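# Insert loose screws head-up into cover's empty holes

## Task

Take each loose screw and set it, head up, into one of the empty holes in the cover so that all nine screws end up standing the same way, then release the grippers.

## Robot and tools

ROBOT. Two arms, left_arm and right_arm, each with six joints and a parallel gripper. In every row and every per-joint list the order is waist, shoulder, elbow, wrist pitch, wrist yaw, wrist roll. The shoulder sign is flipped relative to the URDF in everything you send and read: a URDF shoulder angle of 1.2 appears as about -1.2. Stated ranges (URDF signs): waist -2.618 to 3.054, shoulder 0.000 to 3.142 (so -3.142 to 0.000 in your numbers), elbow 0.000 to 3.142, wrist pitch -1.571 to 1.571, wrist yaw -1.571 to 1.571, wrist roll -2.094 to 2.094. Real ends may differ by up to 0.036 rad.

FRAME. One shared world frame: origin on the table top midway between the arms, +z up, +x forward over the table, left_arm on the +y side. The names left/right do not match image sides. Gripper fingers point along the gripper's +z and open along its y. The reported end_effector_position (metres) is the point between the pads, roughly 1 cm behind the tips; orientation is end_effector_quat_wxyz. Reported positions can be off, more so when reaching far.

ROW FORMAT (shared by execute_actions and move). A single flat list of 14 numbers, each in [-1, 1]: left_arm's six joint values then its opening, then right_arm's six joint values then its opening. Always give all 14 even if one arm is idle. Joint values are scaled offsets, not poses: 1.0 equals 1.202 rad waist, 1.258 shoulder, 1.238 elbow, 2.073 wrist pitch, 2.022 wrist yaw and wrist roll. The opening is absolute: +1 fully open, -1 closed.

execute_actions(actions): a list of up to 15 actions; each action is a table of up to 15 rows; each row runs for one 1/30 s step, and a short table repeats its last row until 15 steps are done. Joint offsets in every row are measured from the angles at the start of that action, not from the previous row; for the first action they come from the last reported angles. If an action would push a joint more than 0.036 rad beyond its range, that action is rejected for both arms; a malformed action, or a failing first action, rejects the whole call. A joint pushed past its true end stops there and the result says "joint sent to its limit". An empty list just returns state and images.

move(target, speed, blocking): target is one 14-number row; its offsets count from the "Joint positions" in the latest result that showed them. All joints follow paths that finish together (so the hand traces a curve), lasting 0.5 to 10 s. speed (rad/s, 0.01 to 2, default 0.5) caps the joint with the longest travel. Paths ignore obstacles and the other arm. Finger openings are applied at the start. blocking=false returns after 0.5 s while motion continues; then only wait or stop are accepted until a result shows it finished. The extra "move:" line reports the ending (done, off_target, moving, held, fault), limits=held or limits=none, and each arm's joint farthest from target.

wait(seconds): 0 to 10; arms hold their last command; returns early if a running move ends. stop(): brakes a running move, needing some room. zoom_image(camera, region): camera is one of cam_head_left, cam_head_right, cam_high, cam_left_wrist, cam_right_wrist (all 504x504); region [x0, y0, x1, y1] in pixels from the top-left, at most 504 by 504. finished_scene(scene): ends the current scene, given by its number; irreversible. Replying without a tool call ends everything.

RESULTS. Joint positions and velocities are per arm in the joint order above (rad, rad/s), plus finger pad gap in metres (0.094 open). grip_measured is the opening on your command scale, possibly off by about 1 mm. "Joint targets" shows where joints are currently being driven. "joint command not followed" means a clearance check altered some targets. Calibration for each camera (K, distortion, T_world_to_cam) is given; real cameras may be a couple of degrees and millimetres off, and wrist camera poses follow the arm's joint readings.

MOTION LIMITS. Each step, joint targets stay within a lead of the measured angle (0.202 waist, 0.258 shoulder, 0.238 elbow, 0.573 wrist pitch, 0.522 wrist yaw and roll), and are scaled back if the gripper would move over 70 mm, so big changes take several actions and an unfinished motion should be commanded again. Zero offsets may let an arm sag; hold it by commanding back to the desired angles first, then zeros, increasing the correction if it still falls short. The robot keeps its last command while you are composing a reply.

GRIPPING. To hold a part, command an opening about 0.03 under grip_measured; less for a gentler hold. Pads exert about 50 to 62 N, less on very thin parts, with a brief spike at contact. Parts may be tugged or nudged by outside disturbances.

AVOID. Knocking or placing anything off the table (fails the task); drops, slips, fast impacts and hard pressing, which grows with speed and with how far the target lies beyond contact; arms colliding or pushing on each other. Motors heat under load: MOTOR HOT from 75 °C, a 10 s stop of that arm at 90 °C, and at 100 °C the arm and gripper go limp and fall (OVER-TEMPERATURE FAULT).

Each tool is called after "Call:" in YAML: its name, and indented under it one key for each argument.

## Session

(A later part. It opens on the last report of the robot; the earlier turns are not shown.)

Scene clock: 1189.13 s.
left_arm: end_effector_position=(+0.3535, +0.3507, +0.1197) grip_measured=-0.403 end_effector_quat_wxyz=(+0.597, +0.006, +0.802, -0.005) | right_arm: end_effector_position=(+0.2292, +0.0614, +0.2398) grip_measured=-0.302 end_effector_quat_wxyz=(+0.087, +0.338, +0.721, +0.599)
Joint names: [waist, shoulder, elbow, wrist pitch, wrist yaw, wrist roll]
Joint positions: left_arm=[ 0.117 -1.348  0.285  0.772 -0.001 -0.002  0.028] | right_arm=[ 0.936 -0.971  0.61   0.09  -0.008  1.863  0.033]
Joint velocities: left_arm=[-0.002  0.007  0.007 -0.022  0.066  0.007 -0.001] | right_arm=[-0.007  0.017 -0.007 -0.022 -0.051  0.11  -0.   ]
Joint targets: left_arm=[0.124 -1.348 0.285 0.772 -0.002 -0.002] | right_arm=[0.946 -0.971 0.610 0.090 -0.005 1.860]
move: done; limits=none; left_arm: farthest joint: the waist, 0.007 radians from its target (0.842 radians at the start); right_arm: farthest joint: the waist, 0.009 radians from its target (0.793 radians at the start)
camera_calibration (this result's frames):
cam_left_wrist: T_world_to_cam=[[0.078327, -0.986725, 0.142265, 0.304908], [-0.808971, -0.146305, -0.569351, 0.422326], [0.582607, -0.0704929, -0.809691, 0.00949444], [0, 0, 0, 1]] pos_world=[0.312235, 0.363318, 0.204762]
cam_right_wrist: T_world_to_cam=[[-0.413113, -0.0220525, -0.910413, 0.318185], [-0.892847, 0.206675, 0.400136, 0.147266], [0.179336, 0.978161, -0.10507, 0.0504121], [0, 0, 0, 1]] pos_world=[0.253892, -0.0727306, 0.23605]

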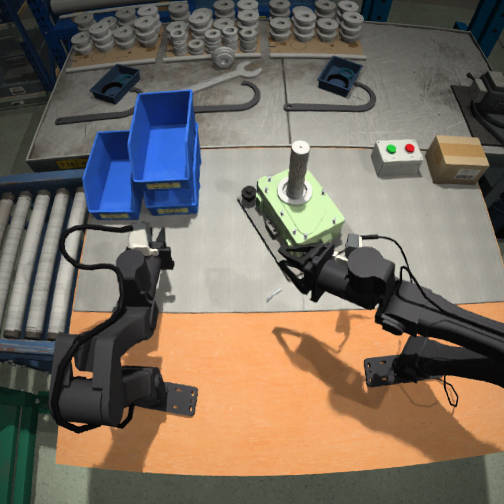

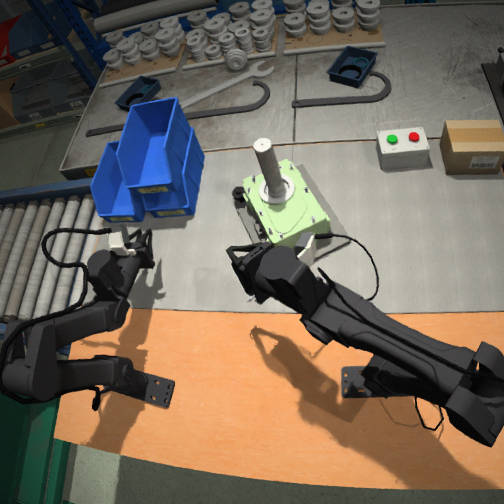

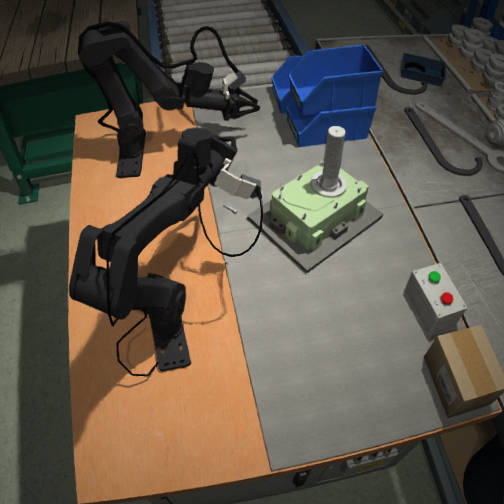

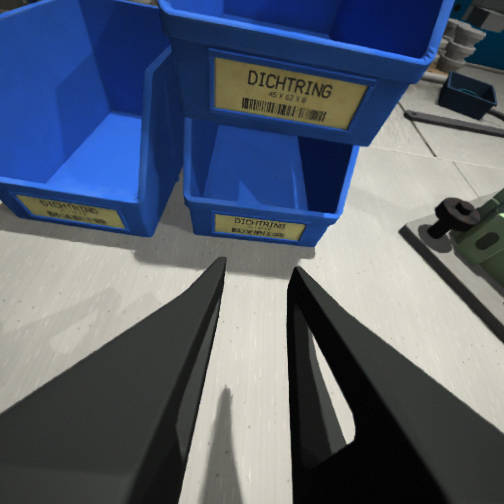

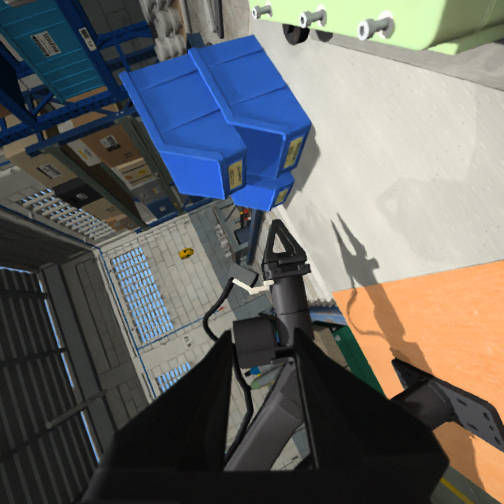

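Call:
move:
  target: [0,0,0,0,0,0,-0.4,0,-0.79,0.778,-0.61,0.008,0,-0.4]
  speed: 0.5

Scene clock: 1197.10 s.
left_arm: end_effector_position=(+0.3535, +0.3507, +0.1197) grip_measured=-0.403 end_effector_quat_wxyz=(+0.597, +0.006, +0.802, -0.005) | right_arm: end_effector_position=(+0.2334, +0.0668, +0.0707) grip_measured=-0.398 end_effector_quat_wxyz=(-0.003, +0.428, +0.904, +0.001)
Joint names: [waist, shoulder, elbow, wrist pitch, wrist yaw, wrist roll]
Joint positions: left_arm=[ 0.117 -1.348  0.285  0.772 -0.001 -0.002  0.028] | right_arm=[ 0.936 -1.955  1.539 -1.152 -0.006  1.865  0.028]
Joint velocities: left_arm=[-0.017 -0.017  0.002 -0.037 -0.051 -0.022  0.   ] | right_arm=[-0.007 -0.017  0.007 -0.007  0.051 -0.095  0.   ]
Joint targets: left_arm=[0.117 -1.348 0.285 0.772 -0.001 -0.002] | right_arm=[0.936 -1.964 1.573 -1.174 0.008 1.863]
move: off_target (right_arm); limits=none; left_arm: farthest joint: the waist, 0.000 radians from its target (0.000 radians at the start); right_arm: farthest joint: the elbow, 0.034 radians from its target (0.963 radians at the start)
camera_calibration (this result's frames):
cam_left_wrist: T_world_to_cam=[[0.078327, -0.986725, 0.142265, 0.304908], [-0.808971, -0.146305, -0.569351, 0.422326], [0.582607, -0.0704929, -0.809691, 0.00949444], [0, 0, 0, 1]] pos_world=[0.312235, 0.363318, 0.204762]
cam_right_wrist: T_world_to_cam=[[-0.801583, -0.597848, -0.00652191, 0.231294], [-0.545119, 0.726316, 0.418701, 0.100354], [-0.245583, 0.339179, -0.908101, 0.225297], [0, 0, 0, 1]] pos_world=[0.295436, -0.011026, 0.164083]

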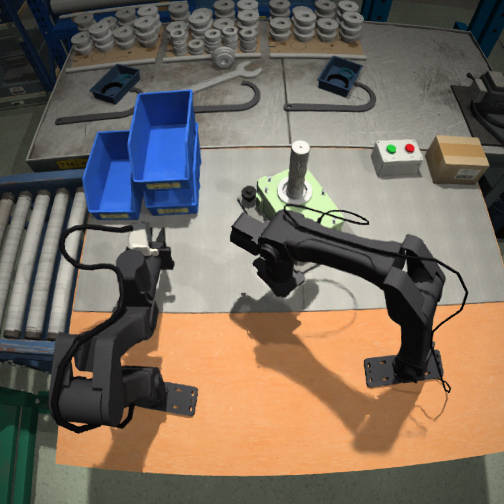

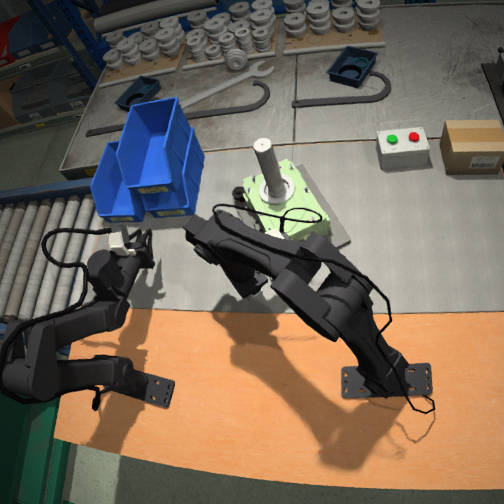

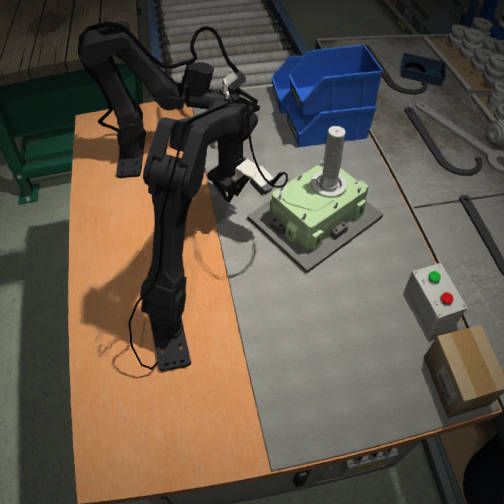

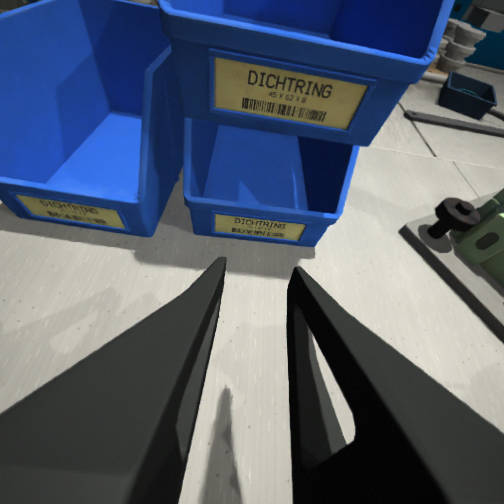

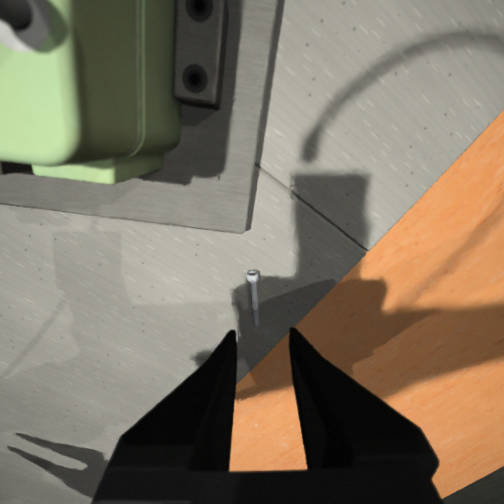

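Call:
move:
  target: [0,0,0,0,0,0,-0.4,0,-0.046,-0.13,0.095,0,0,-0.55]
  speed: 0.1

Scene clock: 1211.10 s.
left_arm: end_effector_position=(+0.3535, +0.3507, +0.1197) grip_measured=-0.403 end_effector_quat_wxyz=(+0.597, +0.006, +0.802, -0.005) | right_arm: end_effector_position=(+0.2334, +0.0677, +0.0212) grip_measured=-0.548 end_effector_quat_wxyz=(-0.003, +0.428, +0.904, +0.006)
Joint names: [waist, shoulder, elbow, wrist pitch, wrist yaw, wrist roll]
Joint positions: left_arm=[ 0.117 -1.348  0.285  0.772 -0.001 -0.002  0.028] | right_arm=[ 0.936 -2.     1.399 -0.959 -0.008  1.865  0.021]
Joint velocities: left_arm=[-0.007 -0.012  0.022 -0.037  0.022  0.022  0.001] | right_arm=[-0.012  0.017 -0.022  0.022  0.081  0.007 -0.001]
Joint targets: left_arm=[0.117 -1.348 0.285 0.772 -0.001 -0.002] | right_arm=[0.936 -2.013 1.378 -0.956 -0.006 1.865]
move: off_target (right_arm); limits=none; left_arm: farthest joint: the waist, 0.000 radians from its target (0.000 radians at the start); right_arm: farthest joint: the elbow, 0.021 radians from its target (0.161 radians at the start)
camera_calibration (this result's frames):
cam_left_wrist: T_world_to_cam=[[0.078327, -0.986725, 0.142265, 0.304908], [-0.808971, -0.146305, -0.569351, 0.422326], [0.582607, -0.0704929, -0.809691, 0.00949444], [0, 0, 0, 1]] pos_world=[0.312235, 0.363318, 0.204762]
cam_right_wrist: T_world_to_cam=[[-0.801542, -0.597768, -0.0142648, 0.231684], [-0.546344, 0.722477, 0.423716, 0.120876], [-0.242978, 0.34742, -0.905683, 0.178844], [0, 0, 0, 1]] pos_world=[0.2952, -0.0109707, 0.114063]

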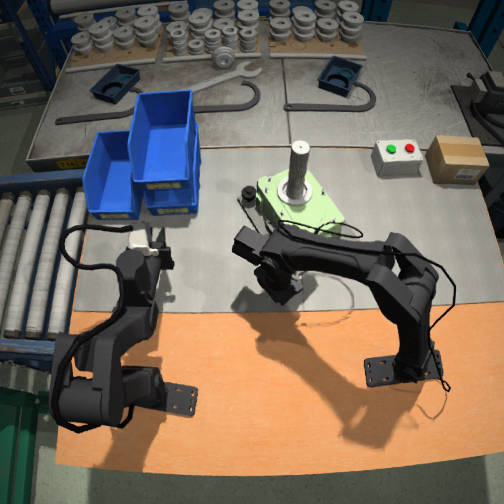

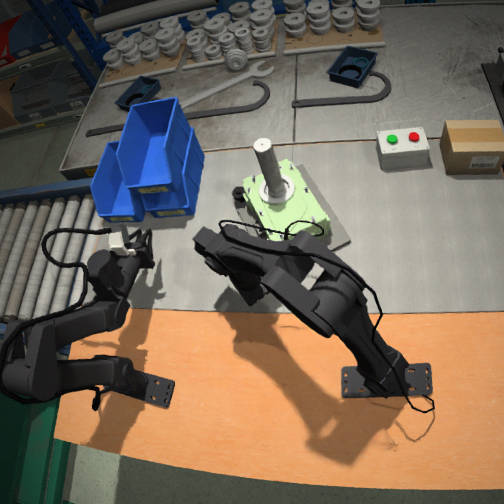

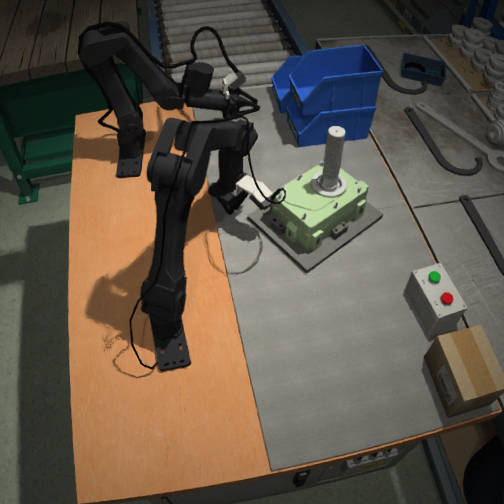

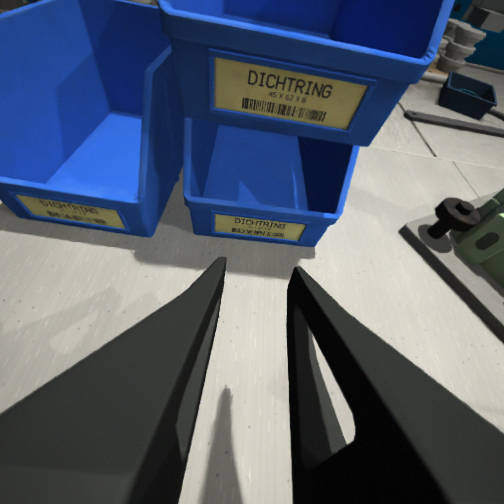

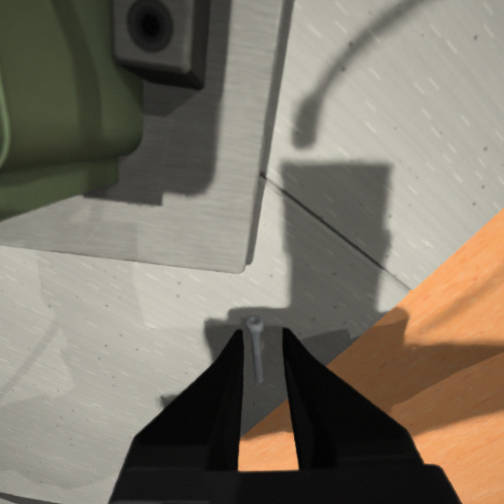

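Good neck position.

Call:
execute_actions:
  actions:
    - [[0,0,0,0,0,0,-0.4,0,-0.017,0,0,0,0,-0.55]]
    - [[0,0,0,0,0,0,-0.4,0,0,0,0,0,0,-0.8]]
    - [[0,0,0,0,0,0,-0.4,0,0,0,0,0,0,-0.96]]
    - [[0,0,0,0,0,0,-0.4,0,0,0,0,0,0,-0.96]]

Call:
move:
  target: [0,0,0,0,0,0,-0.4,0,0.4,0,0,0,0,-0.96]
  speed: 0.25

Scene clock: 1218.97 s.
left_arm: end_effector_position=(+0.3535, +0.3507, +0.1197) grip_measured=-0.403 end_effector_quat_wxyz=(+0.597, +0.006, +0.802, -0.005) | right_arm: end_effector_position=(+0.2321, +0.0687, +0.0213) grip_measured=-0.933 end_effector_quat_wxyz=(-0.008, +0.428, +0.904, +0.007)
Joint names: [waist, shoulder, elbow, wrist pitch, wrist yaw, wrist roll]
Joint positions: left_arm=[ 0.117 -1.348  0.285  0.772 -0.001 -0.002  0.028] | right_arm=[ 0.936 -2.     1.399 -0.958 -0.018  1.865  0.003]
Joint velocities: left_arm=[-0.002  0.007 -0.022 -0.051  0.007 -0.051 -0.   ] | right_arm=[-0.002  0.012 -0.007 -0.037 -0.007 -0.022  0.   ]
Joint targets: left_arm=[0.117 -1.348 0.285 0.772 -0.001 -0.002] | right_arm=[0.936 -2.000 1.399 -0.958 -0.015 1.865]
camera_calibration (this result's frames):
cam_left_wrist: T_world_to_cam=[[0.078327, -0.986725, 0.142265, 0.304908], [-0.808971, -0.146305, -0.569351, 0.422326], [0.582607, -0.0704929, -0.809691, 0.00949444], [0, 0, 0, 1]] pos_world=[0.312235, 0.363318, 0.204762]
cam_right_wrist: T_world_to_cam=[[-0.801575, -0.597782, -0.0115752, 0.231182], [-0.543258, 0.720104, 0.431648, 0.11872], [-0.249696, 0.352287, -0.901968, 0.17935], [0, 0, 0, 1]] pos_world=[0.294588, -0.0104773, 0.113199]

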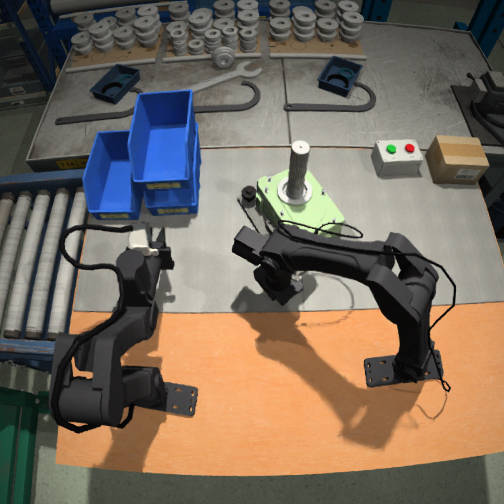

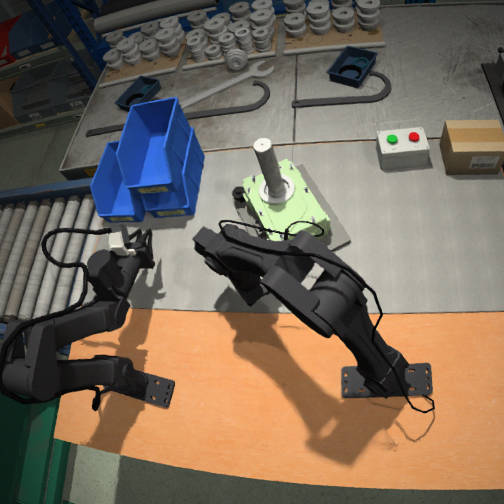

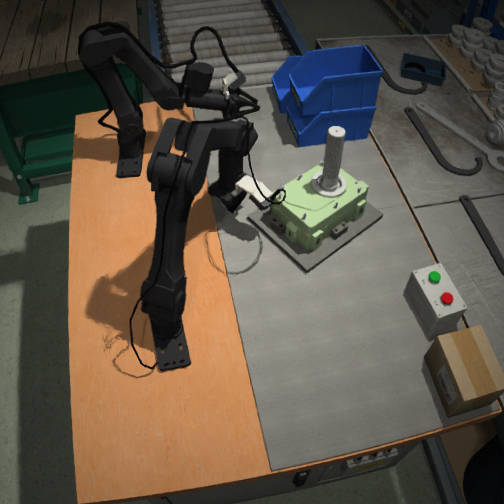

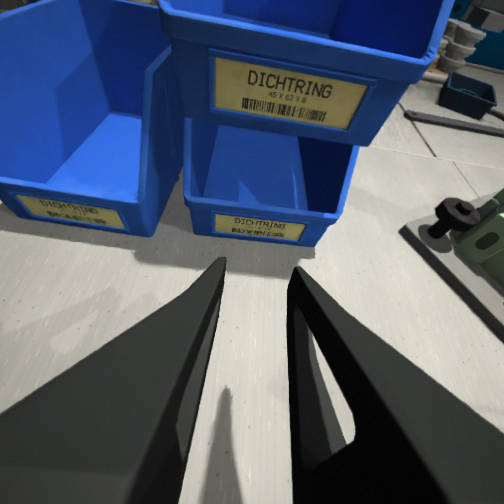

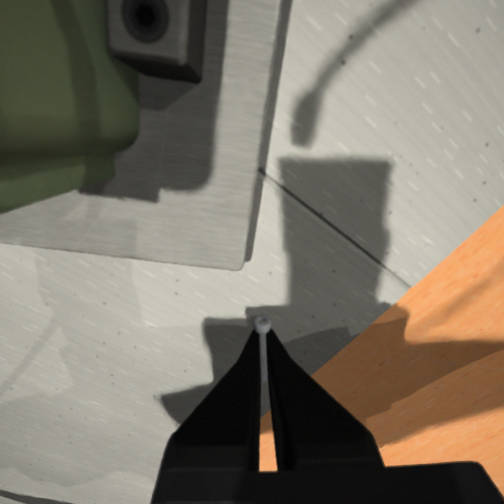

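Scene clock: 1221.33 s.
left_arm: end_effector_position=(+0.3535, +0.3507, +0.1197) grip_measured=-0.403 end_effector_quat_wxyz=(+0.597, +0.006, +0.802, -0.005) | right_arm: end_effector_position=(+0.2349, +0.0737, +0.1953) grip_measured=-0.933 end_effector_quat_wxyz=(+0.027, +0.413, +0.877, +0.246)
Joint names: [waist, shoulder, elbow, wrist pitch, wrist yaw, wrist roll]
Joint positions: left_arm=[ 0.117 -1.348  0.285  0.772 -0.001 -0.002  0.028] | right_arm=[ 0.936 -1.515  1.399 -0.956 -0.02   1.865  0.003]
Joint velocities: left_arm=[-0.012 -0.007 -0.002  0.007  0.022  0.007  0.   ] | right_arm=[-0.002  0.017  0.007  0.022  0.007 -0.037  0.   ]
Joint targets: left_arm=[0.117 -1.348 0.285 0.772 -0.001 -0.002] | right_arm=[0.936 -1.497 1.399 -0.958 -0.018 1.865]
move: done; limits=none; left_arm: farthest joint: the waist, 0.000 radians from its target (0.000 radians at the start); right_arm: farthest joint: the shoulder, 0.018 radians from its target (0.503 radians at the start)
camera_calibration (this result's frames):
cam_left_wrist: T_world_to_cam=[[0.078327, -0.986725, 0.142265, 0.304908], [-0.808971, -0.146305, -0.569351, 0.422326], [0.582607, -0.0704929, -0.809691, 0.00949444], [0, 0, 0, 1]] pos_world=[0.312235, 0.363318, 0.204762]
cam_right_wrist: T_world_to_cam=[[-0.737737, -0.502526, -0.45079, 0.302158], [-0.674553, 0.522134, 0.521876, 0.0693124], [-0.0268834, 0.689089, -0.724178, 0.223396], [0, 0, 0, 1]] pos_world=[0.275673, -0.038288, 0.261816]

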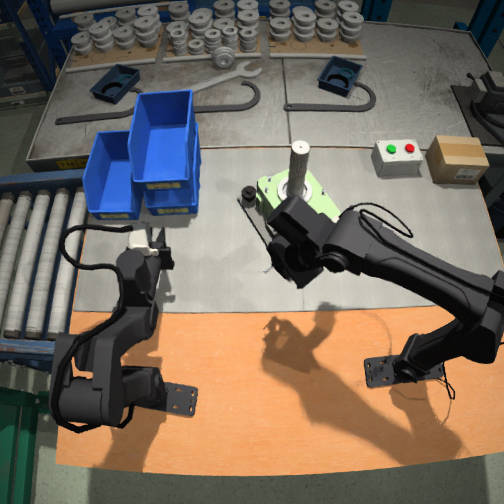

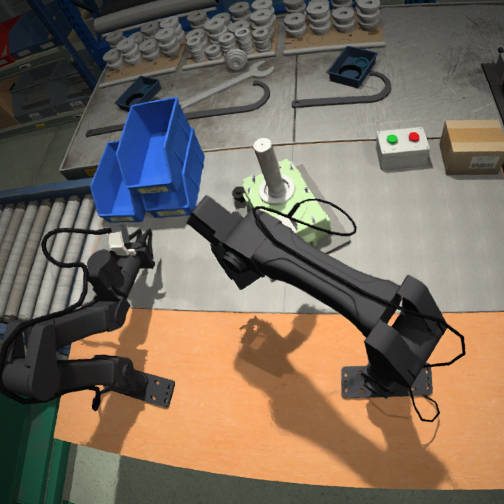

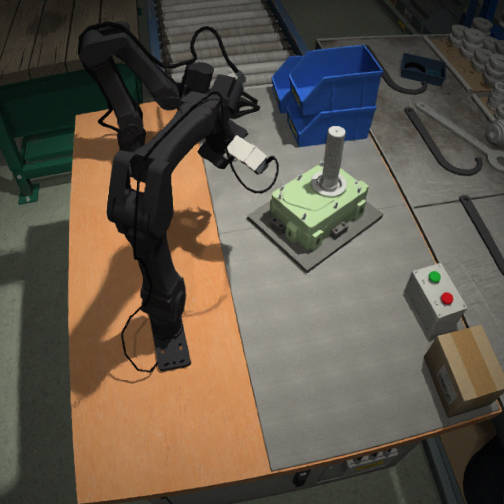

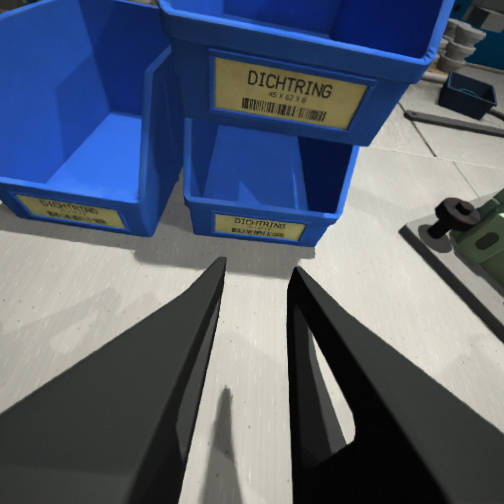

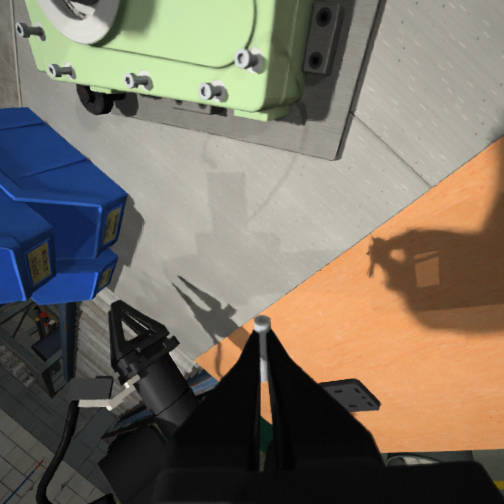

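Call:
move:
  target: [0,0,0,0,0,0,-0.4,-0.84,0,0,0.2,0,-0.927,-0.96]
  speed: 0.7

Call:
move:
  target: [0,0,0,0,0,0,-0.4,0,-0.73,0.235,0.63,-0.712,0,-0.96]
  speed: 0.5

Scene clock: 1240.37 s.
left_arm: end_effector_position=(+0.3535, +0.3507, +0.1197) grip_measured=-0.403 end_effector_quat_wxyz=(+0.597, +0.006, +0.802, -0.005) | right_arm: end_effector_position=(+0.4808, -0.2456, +0.2595) grip_measured=-0.933 end_effector_quat_wxyz=(+0.436, +0.005, +0.900, +0.004)
Joint names: [waist, shoulder, elbow, wrist pitch, wrist yaw, wrist roll]
Joint positions: left_arm=[ 0.117 -1.348  0.285  0.772 -0.001 -0.002  0.028] | right_arm=[-0.068 -1.515  1.399 -0.553 -0.021 -0.003  0.003]
Joint velocities: left_arm=[-0.027 -0.007 -0.007  0.066 -0.037  0.081 -0.   ] | right_arm=[-0.012  0.007 -0.007  0.066 -0.051 -0.022  0.   ]
Joint targets: left_arm=[0.117 -1.348 0.285 0.772 -0.001 -0.002] | right_arm=[-0.073 -1.515 1.399 -0.542 -0.020 -0.009]
move: done; limits=none; left_arm: farthest joint: the waist, 0.000 radians from its target (0.000 radians at the start); right_arm: farthest joint: the wrist pitch, 0.011 radians from its target (0.415 radians at the start)
camera_calibration (this result's frames):
cam_left_wrist: T_world_to_cam=[[0.078327, -0.986725, 0.142265, 0.304908], [-0.808971, -0.146305, -0.569351, 0.422326], [0.582607, -0.0704929, -0.809691, 0.00949444], [0, 0, 0, 1]] pos_world=[0.312235, 0.363318, 0.204762]
cam_right_wrist: T_world_to_cam=[[-0.0279933, -0.99834, -0.0503371, -0.214862], [-0.887813, 0.0479716, -0.457697, 0.608709], [0.459351, 0.0318775, -0.887682, 0.143745], [0, 0, 0, 1]] pos_world=[0.468376, -0.248288, 0.395389]

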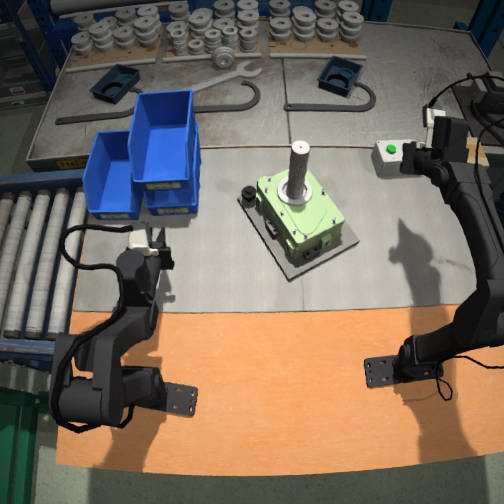

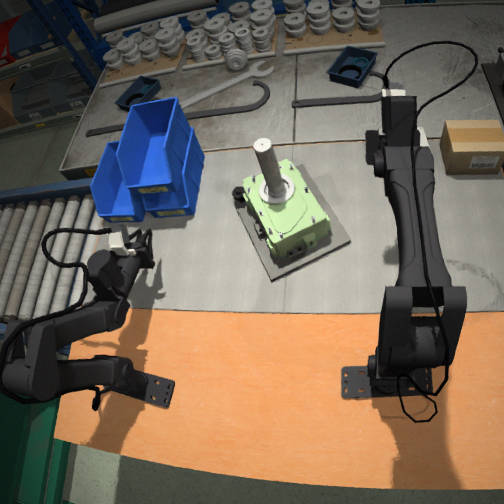

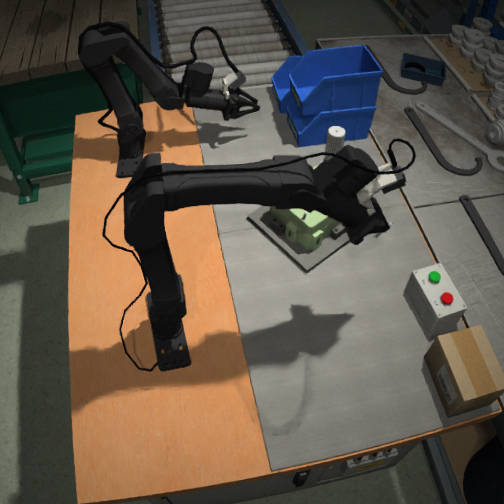

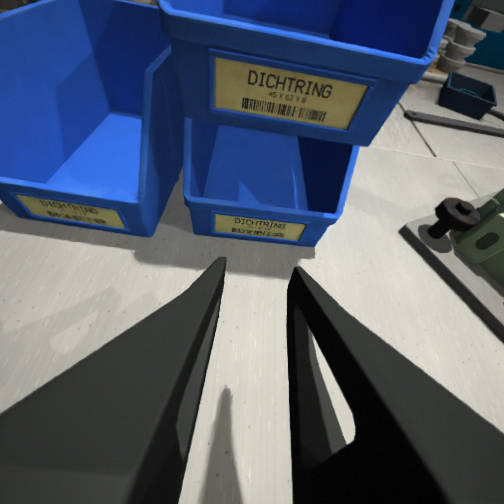

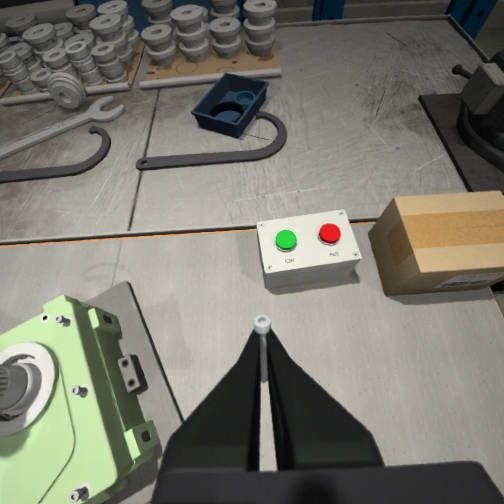

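Scene clock: 1244.07 s.
left_arm: end_effector_position=(+0.3535, +0.3507, +0.1197) grip_measured=-0.403 end_effector_quat_wxyz=(+0.597, +0.006, +0.802, -0.005) | right_arm: end_effector_position=(+0.5623, -0.0742, +0.1602) grip_measured=-0.933 end_effector_quat_wxyz=(+0.527, -0.458, +0.540, +0.469)
Joint names: [waist, shoulder, elbow, wrist pitch, wrist yaw, wrist roll]
Joint positions: left_arm=[ 0.117 -1.348  0.285  0.772 -0.001 -0.002  0.028] | right_arm=[-0.068 -2.429  1.654  0.748 -1.454 -0.003  0.003]
Joint velocities: left_arm=[-0.002 -0.002 -0.002 -0.022 -0.007 -0.081  0.001] | right_arm=[ 0.017  0.012 -0.022  0.037 -0.051 -0.066 -0.001]
Joint targets: left_arm=[0.117 -1.348 0.285 0.772 -0.001 -0.002] | right_arm=[-0.068 -2.433 1.690 0.753 -1.461 -0.003]
move: off_target (right_arm); limits=none; left_arm: farthest joint: the waist, 0.000 radians from its target (0.000 radians at the start); right_arm: farthest joint: the elbow, 0.036 radians from its target (0.291 radians at the start)
camera_calibration (this result's frames):
cam_left_wrist: T_world_to_cam=[[0.078327, -0.986725, 0.142265, 0.304908], [-0.808971, -0.146305, -0.569351, 0.422326], [0.582607, -0.0704929, -0.809691, 0.00949444], [0, 0, 0, 1]] pos_world=[0.312235, 0.363318, 0.204762]
cam_right_wrist: T_world_to_cam=[[0.988663, -0.133287, -0.0691321, -0.551004], [-0.117845, -0.403504, -0.907357, 0.232954], [0.0930438, 0.905218, -0.414637, 0.207722], [0, 0, 0, 1]] pos_world=[0.552883, -0.167477, 0.259409]

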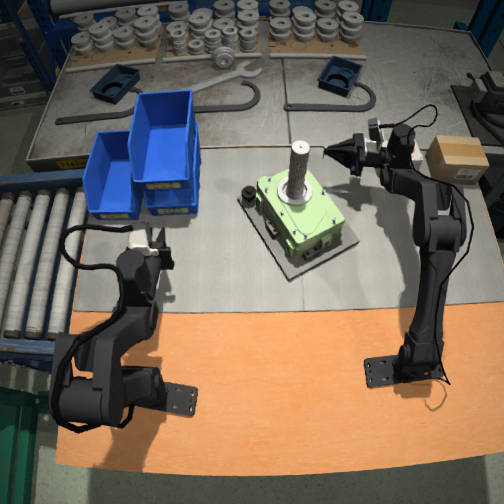

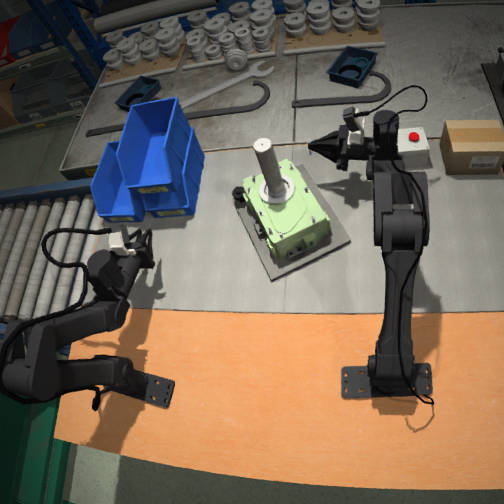

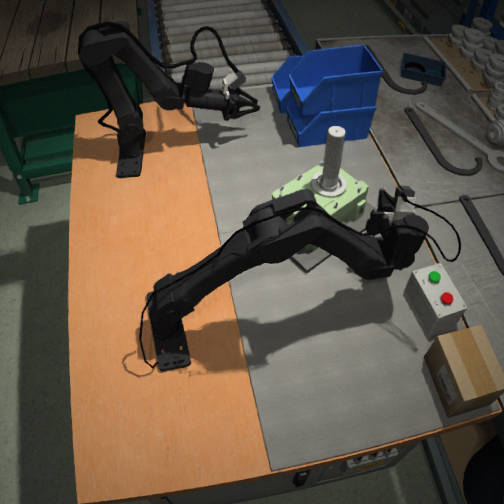

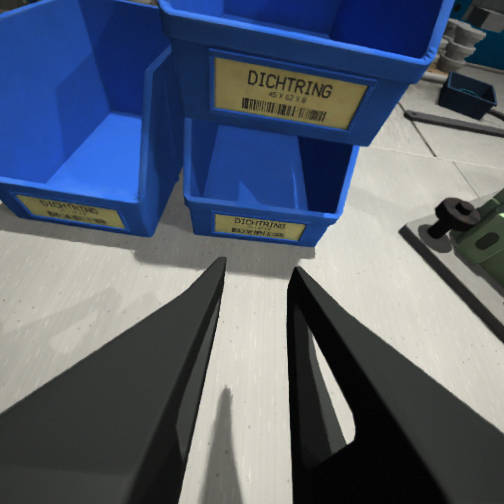

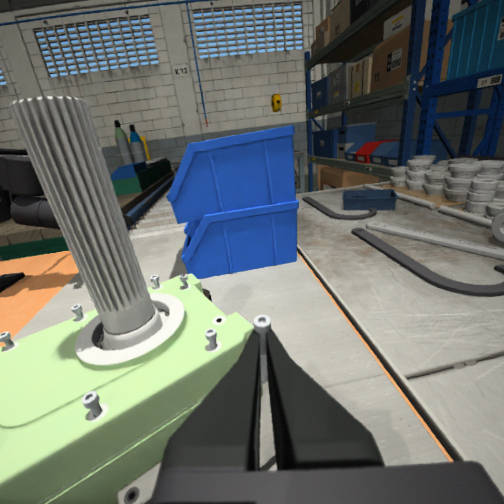

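Call:
move:
  target: [-0.22,-0.4,1,-0.4,0,0,-0.9,0,0,0.05,0,0,0,-0.96]
  speed: 0.6

Call:
move:
  target: [0,-0.62,0.74,-0.15,0.29,0.25,-0.9,0.128,0,0,0,0,0,-0.96]
  speed: 0.5

Scene clock: 1260.57 s.
left_arm: end_effector_position=(+0.5325, +0.2014, +0.2576) grip_measured=-0.897 end_effector_quat_wxyz=(+0.558, +0.112, +0.819, -0.077) | right_arm: end_effector_position=(+0.5660, -0.0743, +0.1695) grip_measured=-0.933 end_effector_quat_wxyz=(+0.535, -0.465, +0.532, +0.462)
Joint names: [waist, shoulder, elbow, wrist pitch, wrist yaw, wrist roll]
Joint positions: left_arm=[-0.142 -1.836  1.497 -0.035 -0.004 -0.002  0.005] | right_arm=[-0.068 -2.429  1.684  0.748 -1.455 -0.003  0.003]
Joint velocities: left_arm=[-0.017  0.007 -0.012 -0.051  0.022 -0.022 -0.001] | right_arm=[-0.002 -0.002 -0.007  0.007 -0.007 -0.007 -0.   ]
Joint targets: left_arm=[-0.147 -1.851 1.523 -0.057 -0.001 -0.002] | right_arm=[-0.068 -2.429 1.716 0.748 -1.454 -0.003]
move: off_target (left_arm, right_arm); limits=none; left_arm: farthest joint: the elbow, 0.026 radians from its target (1.238 radians at the start); right_arm: farthest joint: the elbow, 0.032 radians from its target (0.062 radians at the start)
camera_calibration (this result's frames):
cam_left_wrist: T_world_to_cam=[[-0.163997, -0.977463, 0.13293, 0.253545], [-0.862122, 0.0765275, -0.500888, 0.589614], [0.479427, -0.196746, -0.855243, 0.0984106], [0, 0, 0, 1]] pos_world=[0.502719, 0.222072, 0.345791]
cam_right_wrist: T_world_to_cam=[[0.990347, -0.132948, -0.0392235, -0.560027], [-0.0903092, -0.404188, -0.910207, 0.226605], [0.105156, 0.904963, -0.412292, 0.204016], [0, 0, 0, 1]] pos_world=[0.553632, -0.167491, 0.268405]

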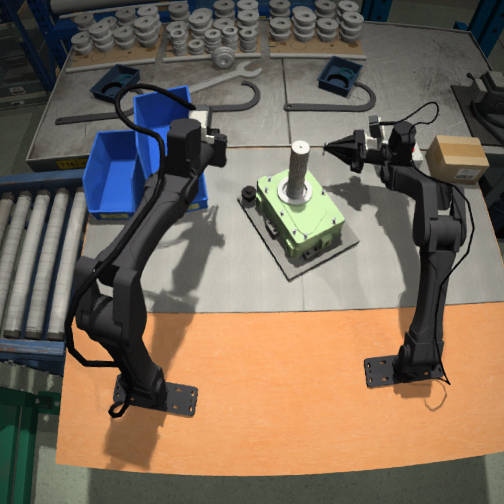

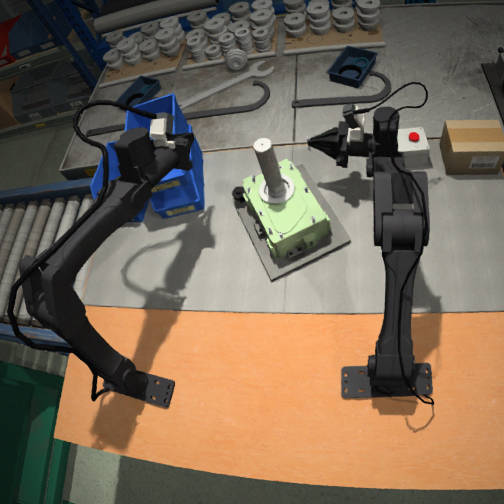

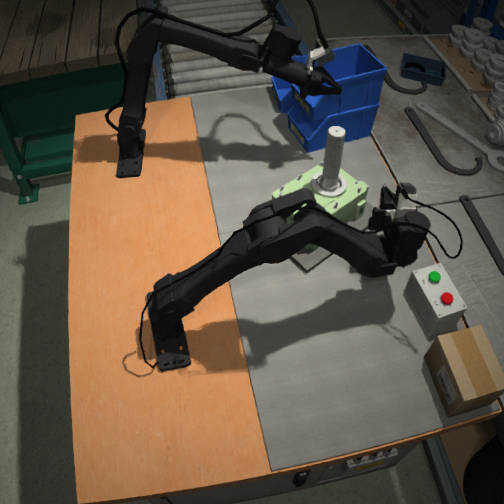

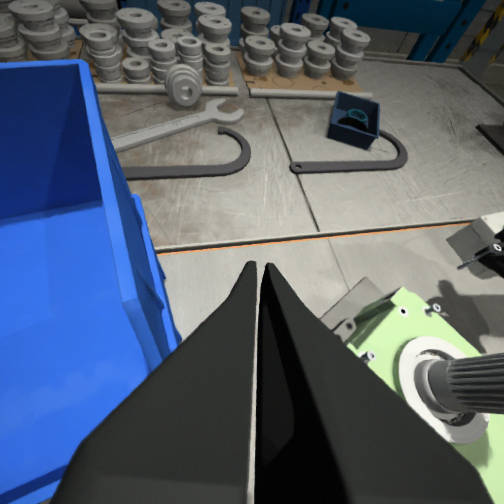

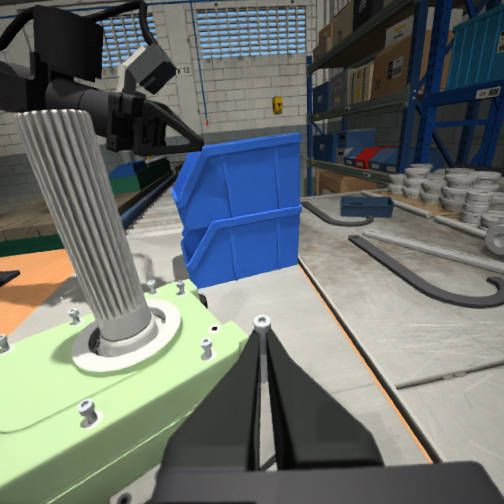

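Scene clock: 1263.10 s.
left_arm: end_effector_position=(+0.6174, +0.0769, +0.1377) grip_measured=-0.897 end_effector_quat_wxyz=(+0.490, +0.441, +0.727, -0.193) | right_arm: end_effector_position=(+0.5362, +0.0021, +0.1695) grip_measured=-0.933 end_effector_quat_wxyz=(+0.500, -0.503, +0.497, +0.500)
Joint names: [waist, shoulder, elbow, wrist pitch, wrist yaw, wrist roll]
Joint positions: left_arm=[-0.142 -2.611  2.379 -0.325  0.568  0.493  0.005] | right_arm=[ 0.079 -2.429  1.684  0.748 -1.455 -0.003  0.003]
Joint velocities: left_arm=[-0.007 -0.007 -0.012 -0.037  0.051 -0.037  0.001] | right_arm=[ 0.002 -0.012 -0.012  0.022  0.095 -0.051  0.001]
Joint targets: left_arm=[-0.142 -2.616 2.412 -0.346 0.582 0.504] | right_arm=[0.086 -2.429 1.684 0.748 -1.455 -0.003]
move: off_target (left_arm); limits=none; left_arm: farthest joint: the elbow, 0.034 radians from its target (0.917 radians at the start); right_arm: farthest joint: the waist, 0.007 radians from its target (0.154 radians at the start)
camera_calibration (this result's frames):
cam_left_wrist: T_world_to_cam=[[-0.770673, -0.636592, -0.028514, 0.532286], [-0.562684, 0.700836, -0.438425, 0.370805], [0.299081, -0.321838, -0.898315, 0.057654], [0, 0, 0, 1]] pos_world=[0.601621, 0.0975308, 0.229539]
cam_right_wrist: T_world_to_cam=[[0.999146, 0.0130302, -0.0392235, -0.5253], [-0.0303454, -0.413041, -0.910207, 0.22266], [-0.0280611, 0.910619, -0.412292, 0.209421], [0, 0, 0, 1]] pos_world=[0.537485, -0.09189, 0.268405]

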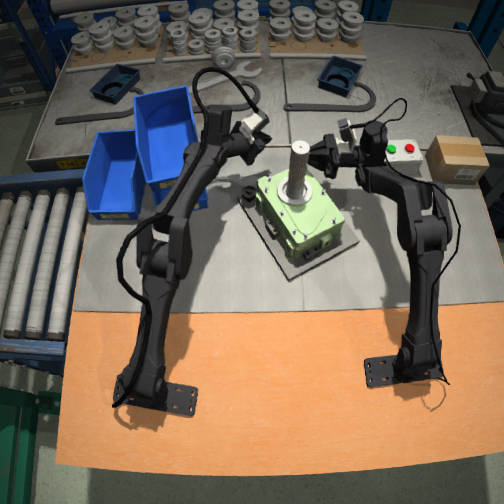

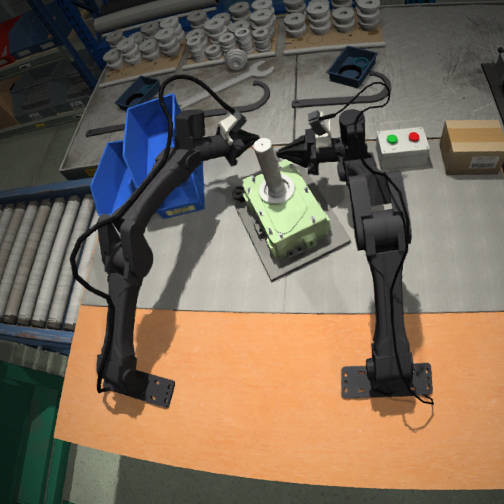

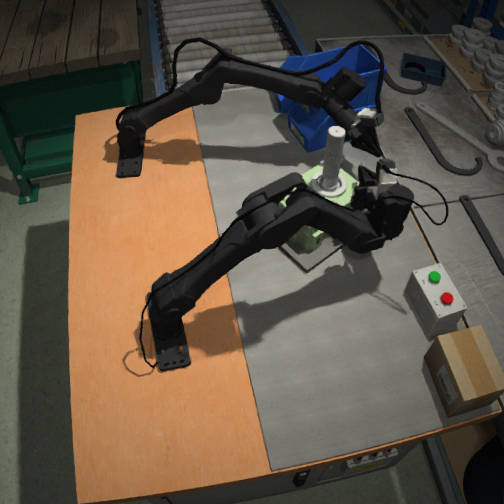

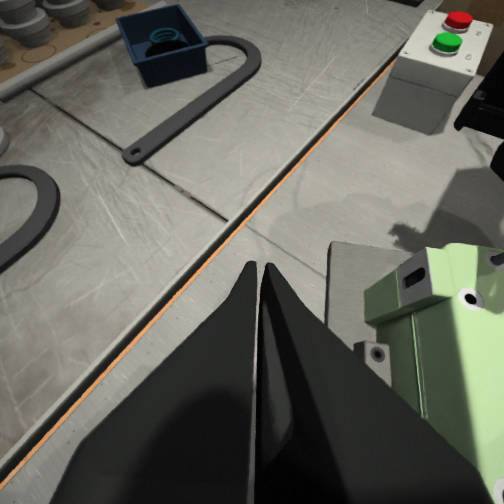

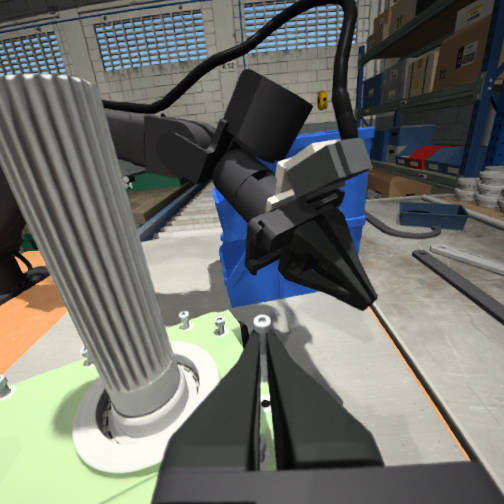

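Call:
move:
  target: [0,0,0,0,0,-0.4,-0.9,0,-0.033,0,0.018,0,0,-0.96]
  speed: 0.4

Call:
zoom_image:
  camera: "cam_head_right"
  region: [250,130,320,200]

Scene clock: 1275.57 s.
left_arm: end_effector_position=(+0.6173, +0.0768, +0.1378) grip_measured=-0.897 end_effector_quat_wxyz=(+0.375, +0.123, +0.841, -0.369) | right_arm: end_effector_position=(+0.5374, +0.0023, +0.1577) grip_measured=-0.933 end_effector_quat_wxyz=(+0.501, -0.504, +0.496, +0.500)
Joint names: [waist, shoulder, elbow, wrist pitch, wrist yaw, wrist roll]
Joint positions: left_arm=[-0.142 -2.611  2.379 -0.325  0.569 -0.309  0.005] | right_arm=[ 0.079 -2.458  1.684  0.78  -1.455 -0.003  0.003]
Joint velocities: left_arm=[-0.012  0.007 -0.002 -0.037 -0.022  0.037 -0.001] | right_arm=[-0.017  0.007  0.007 -0.007  0.022  0.007 -0.001]
Joint targets: left_arm=[-0.142 -2.611 2.379 -0.325 0.568 -0.316] | right_arm=[0.079 -2.471 1.684 0.785 -1.455 -0.003]
move: done; limits=none; left_arm: farthest joint: the wrist roll, 0.007 radians from its target (0.809 radians at the start); right_arm: farthest joint: the shoulder, 0.013 radians from its target (0.041 radians at the start)
camera_calibration (this result's frames):
cam_left_wrist: T_world_to_cam=[[-0.338913, -0.710806, 0.616354, 0.182491], [-0.940624, 0.2693, -0.20665, 0.60534], [-0.0190961, -0.649794, -0.75987, 0.260203], [0, 0, 0, 1]] pos_world=[0.636214, 0.135776, 0.210335]
cam_right_wrist: T_world_to_cam=[[0.999273, 0.013046, -0.0358133, -0.527633], [-0.0272435, -0.412658, -0.910479, 0.210454], [-0.0266567, 0.910793, -0.412002, 0.203674], [0, 0, 0, 1]] pos_world=[0.538412, -0.0917755, 0.256631]

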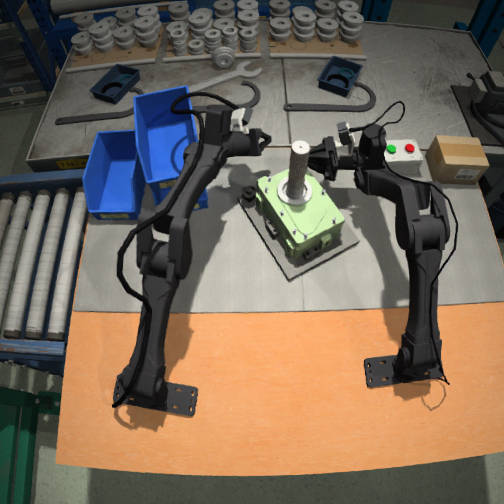

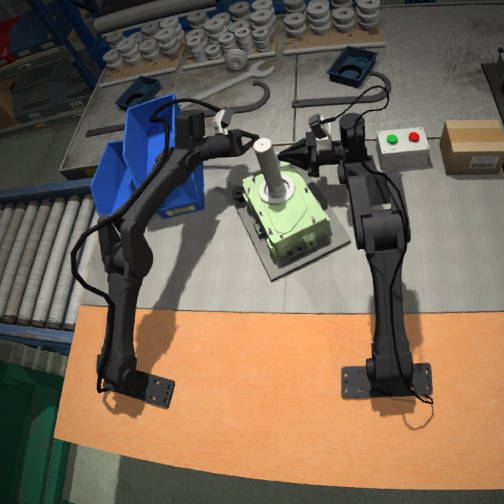

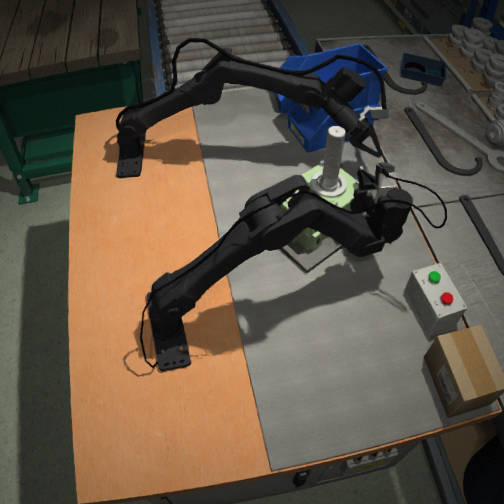

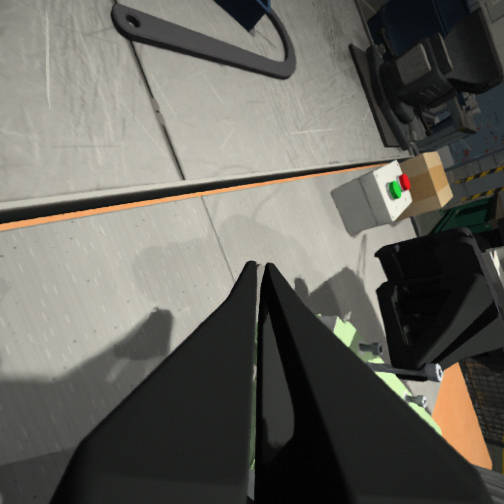

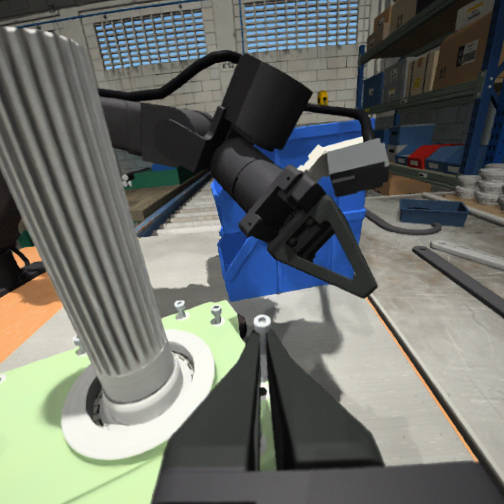

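Region (250, 130, 320, 200) of cam_head_right's 504x504 image, scaled by 7.200, with more detail than that image has.

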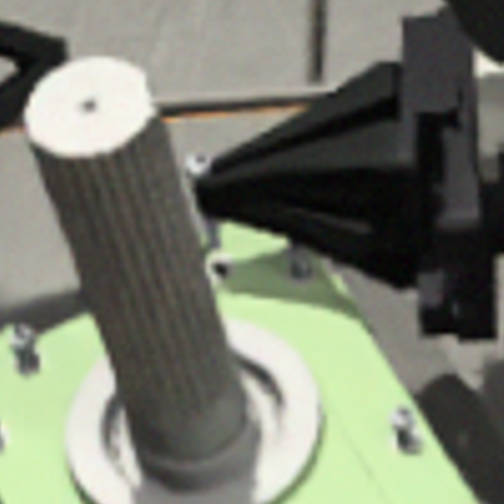

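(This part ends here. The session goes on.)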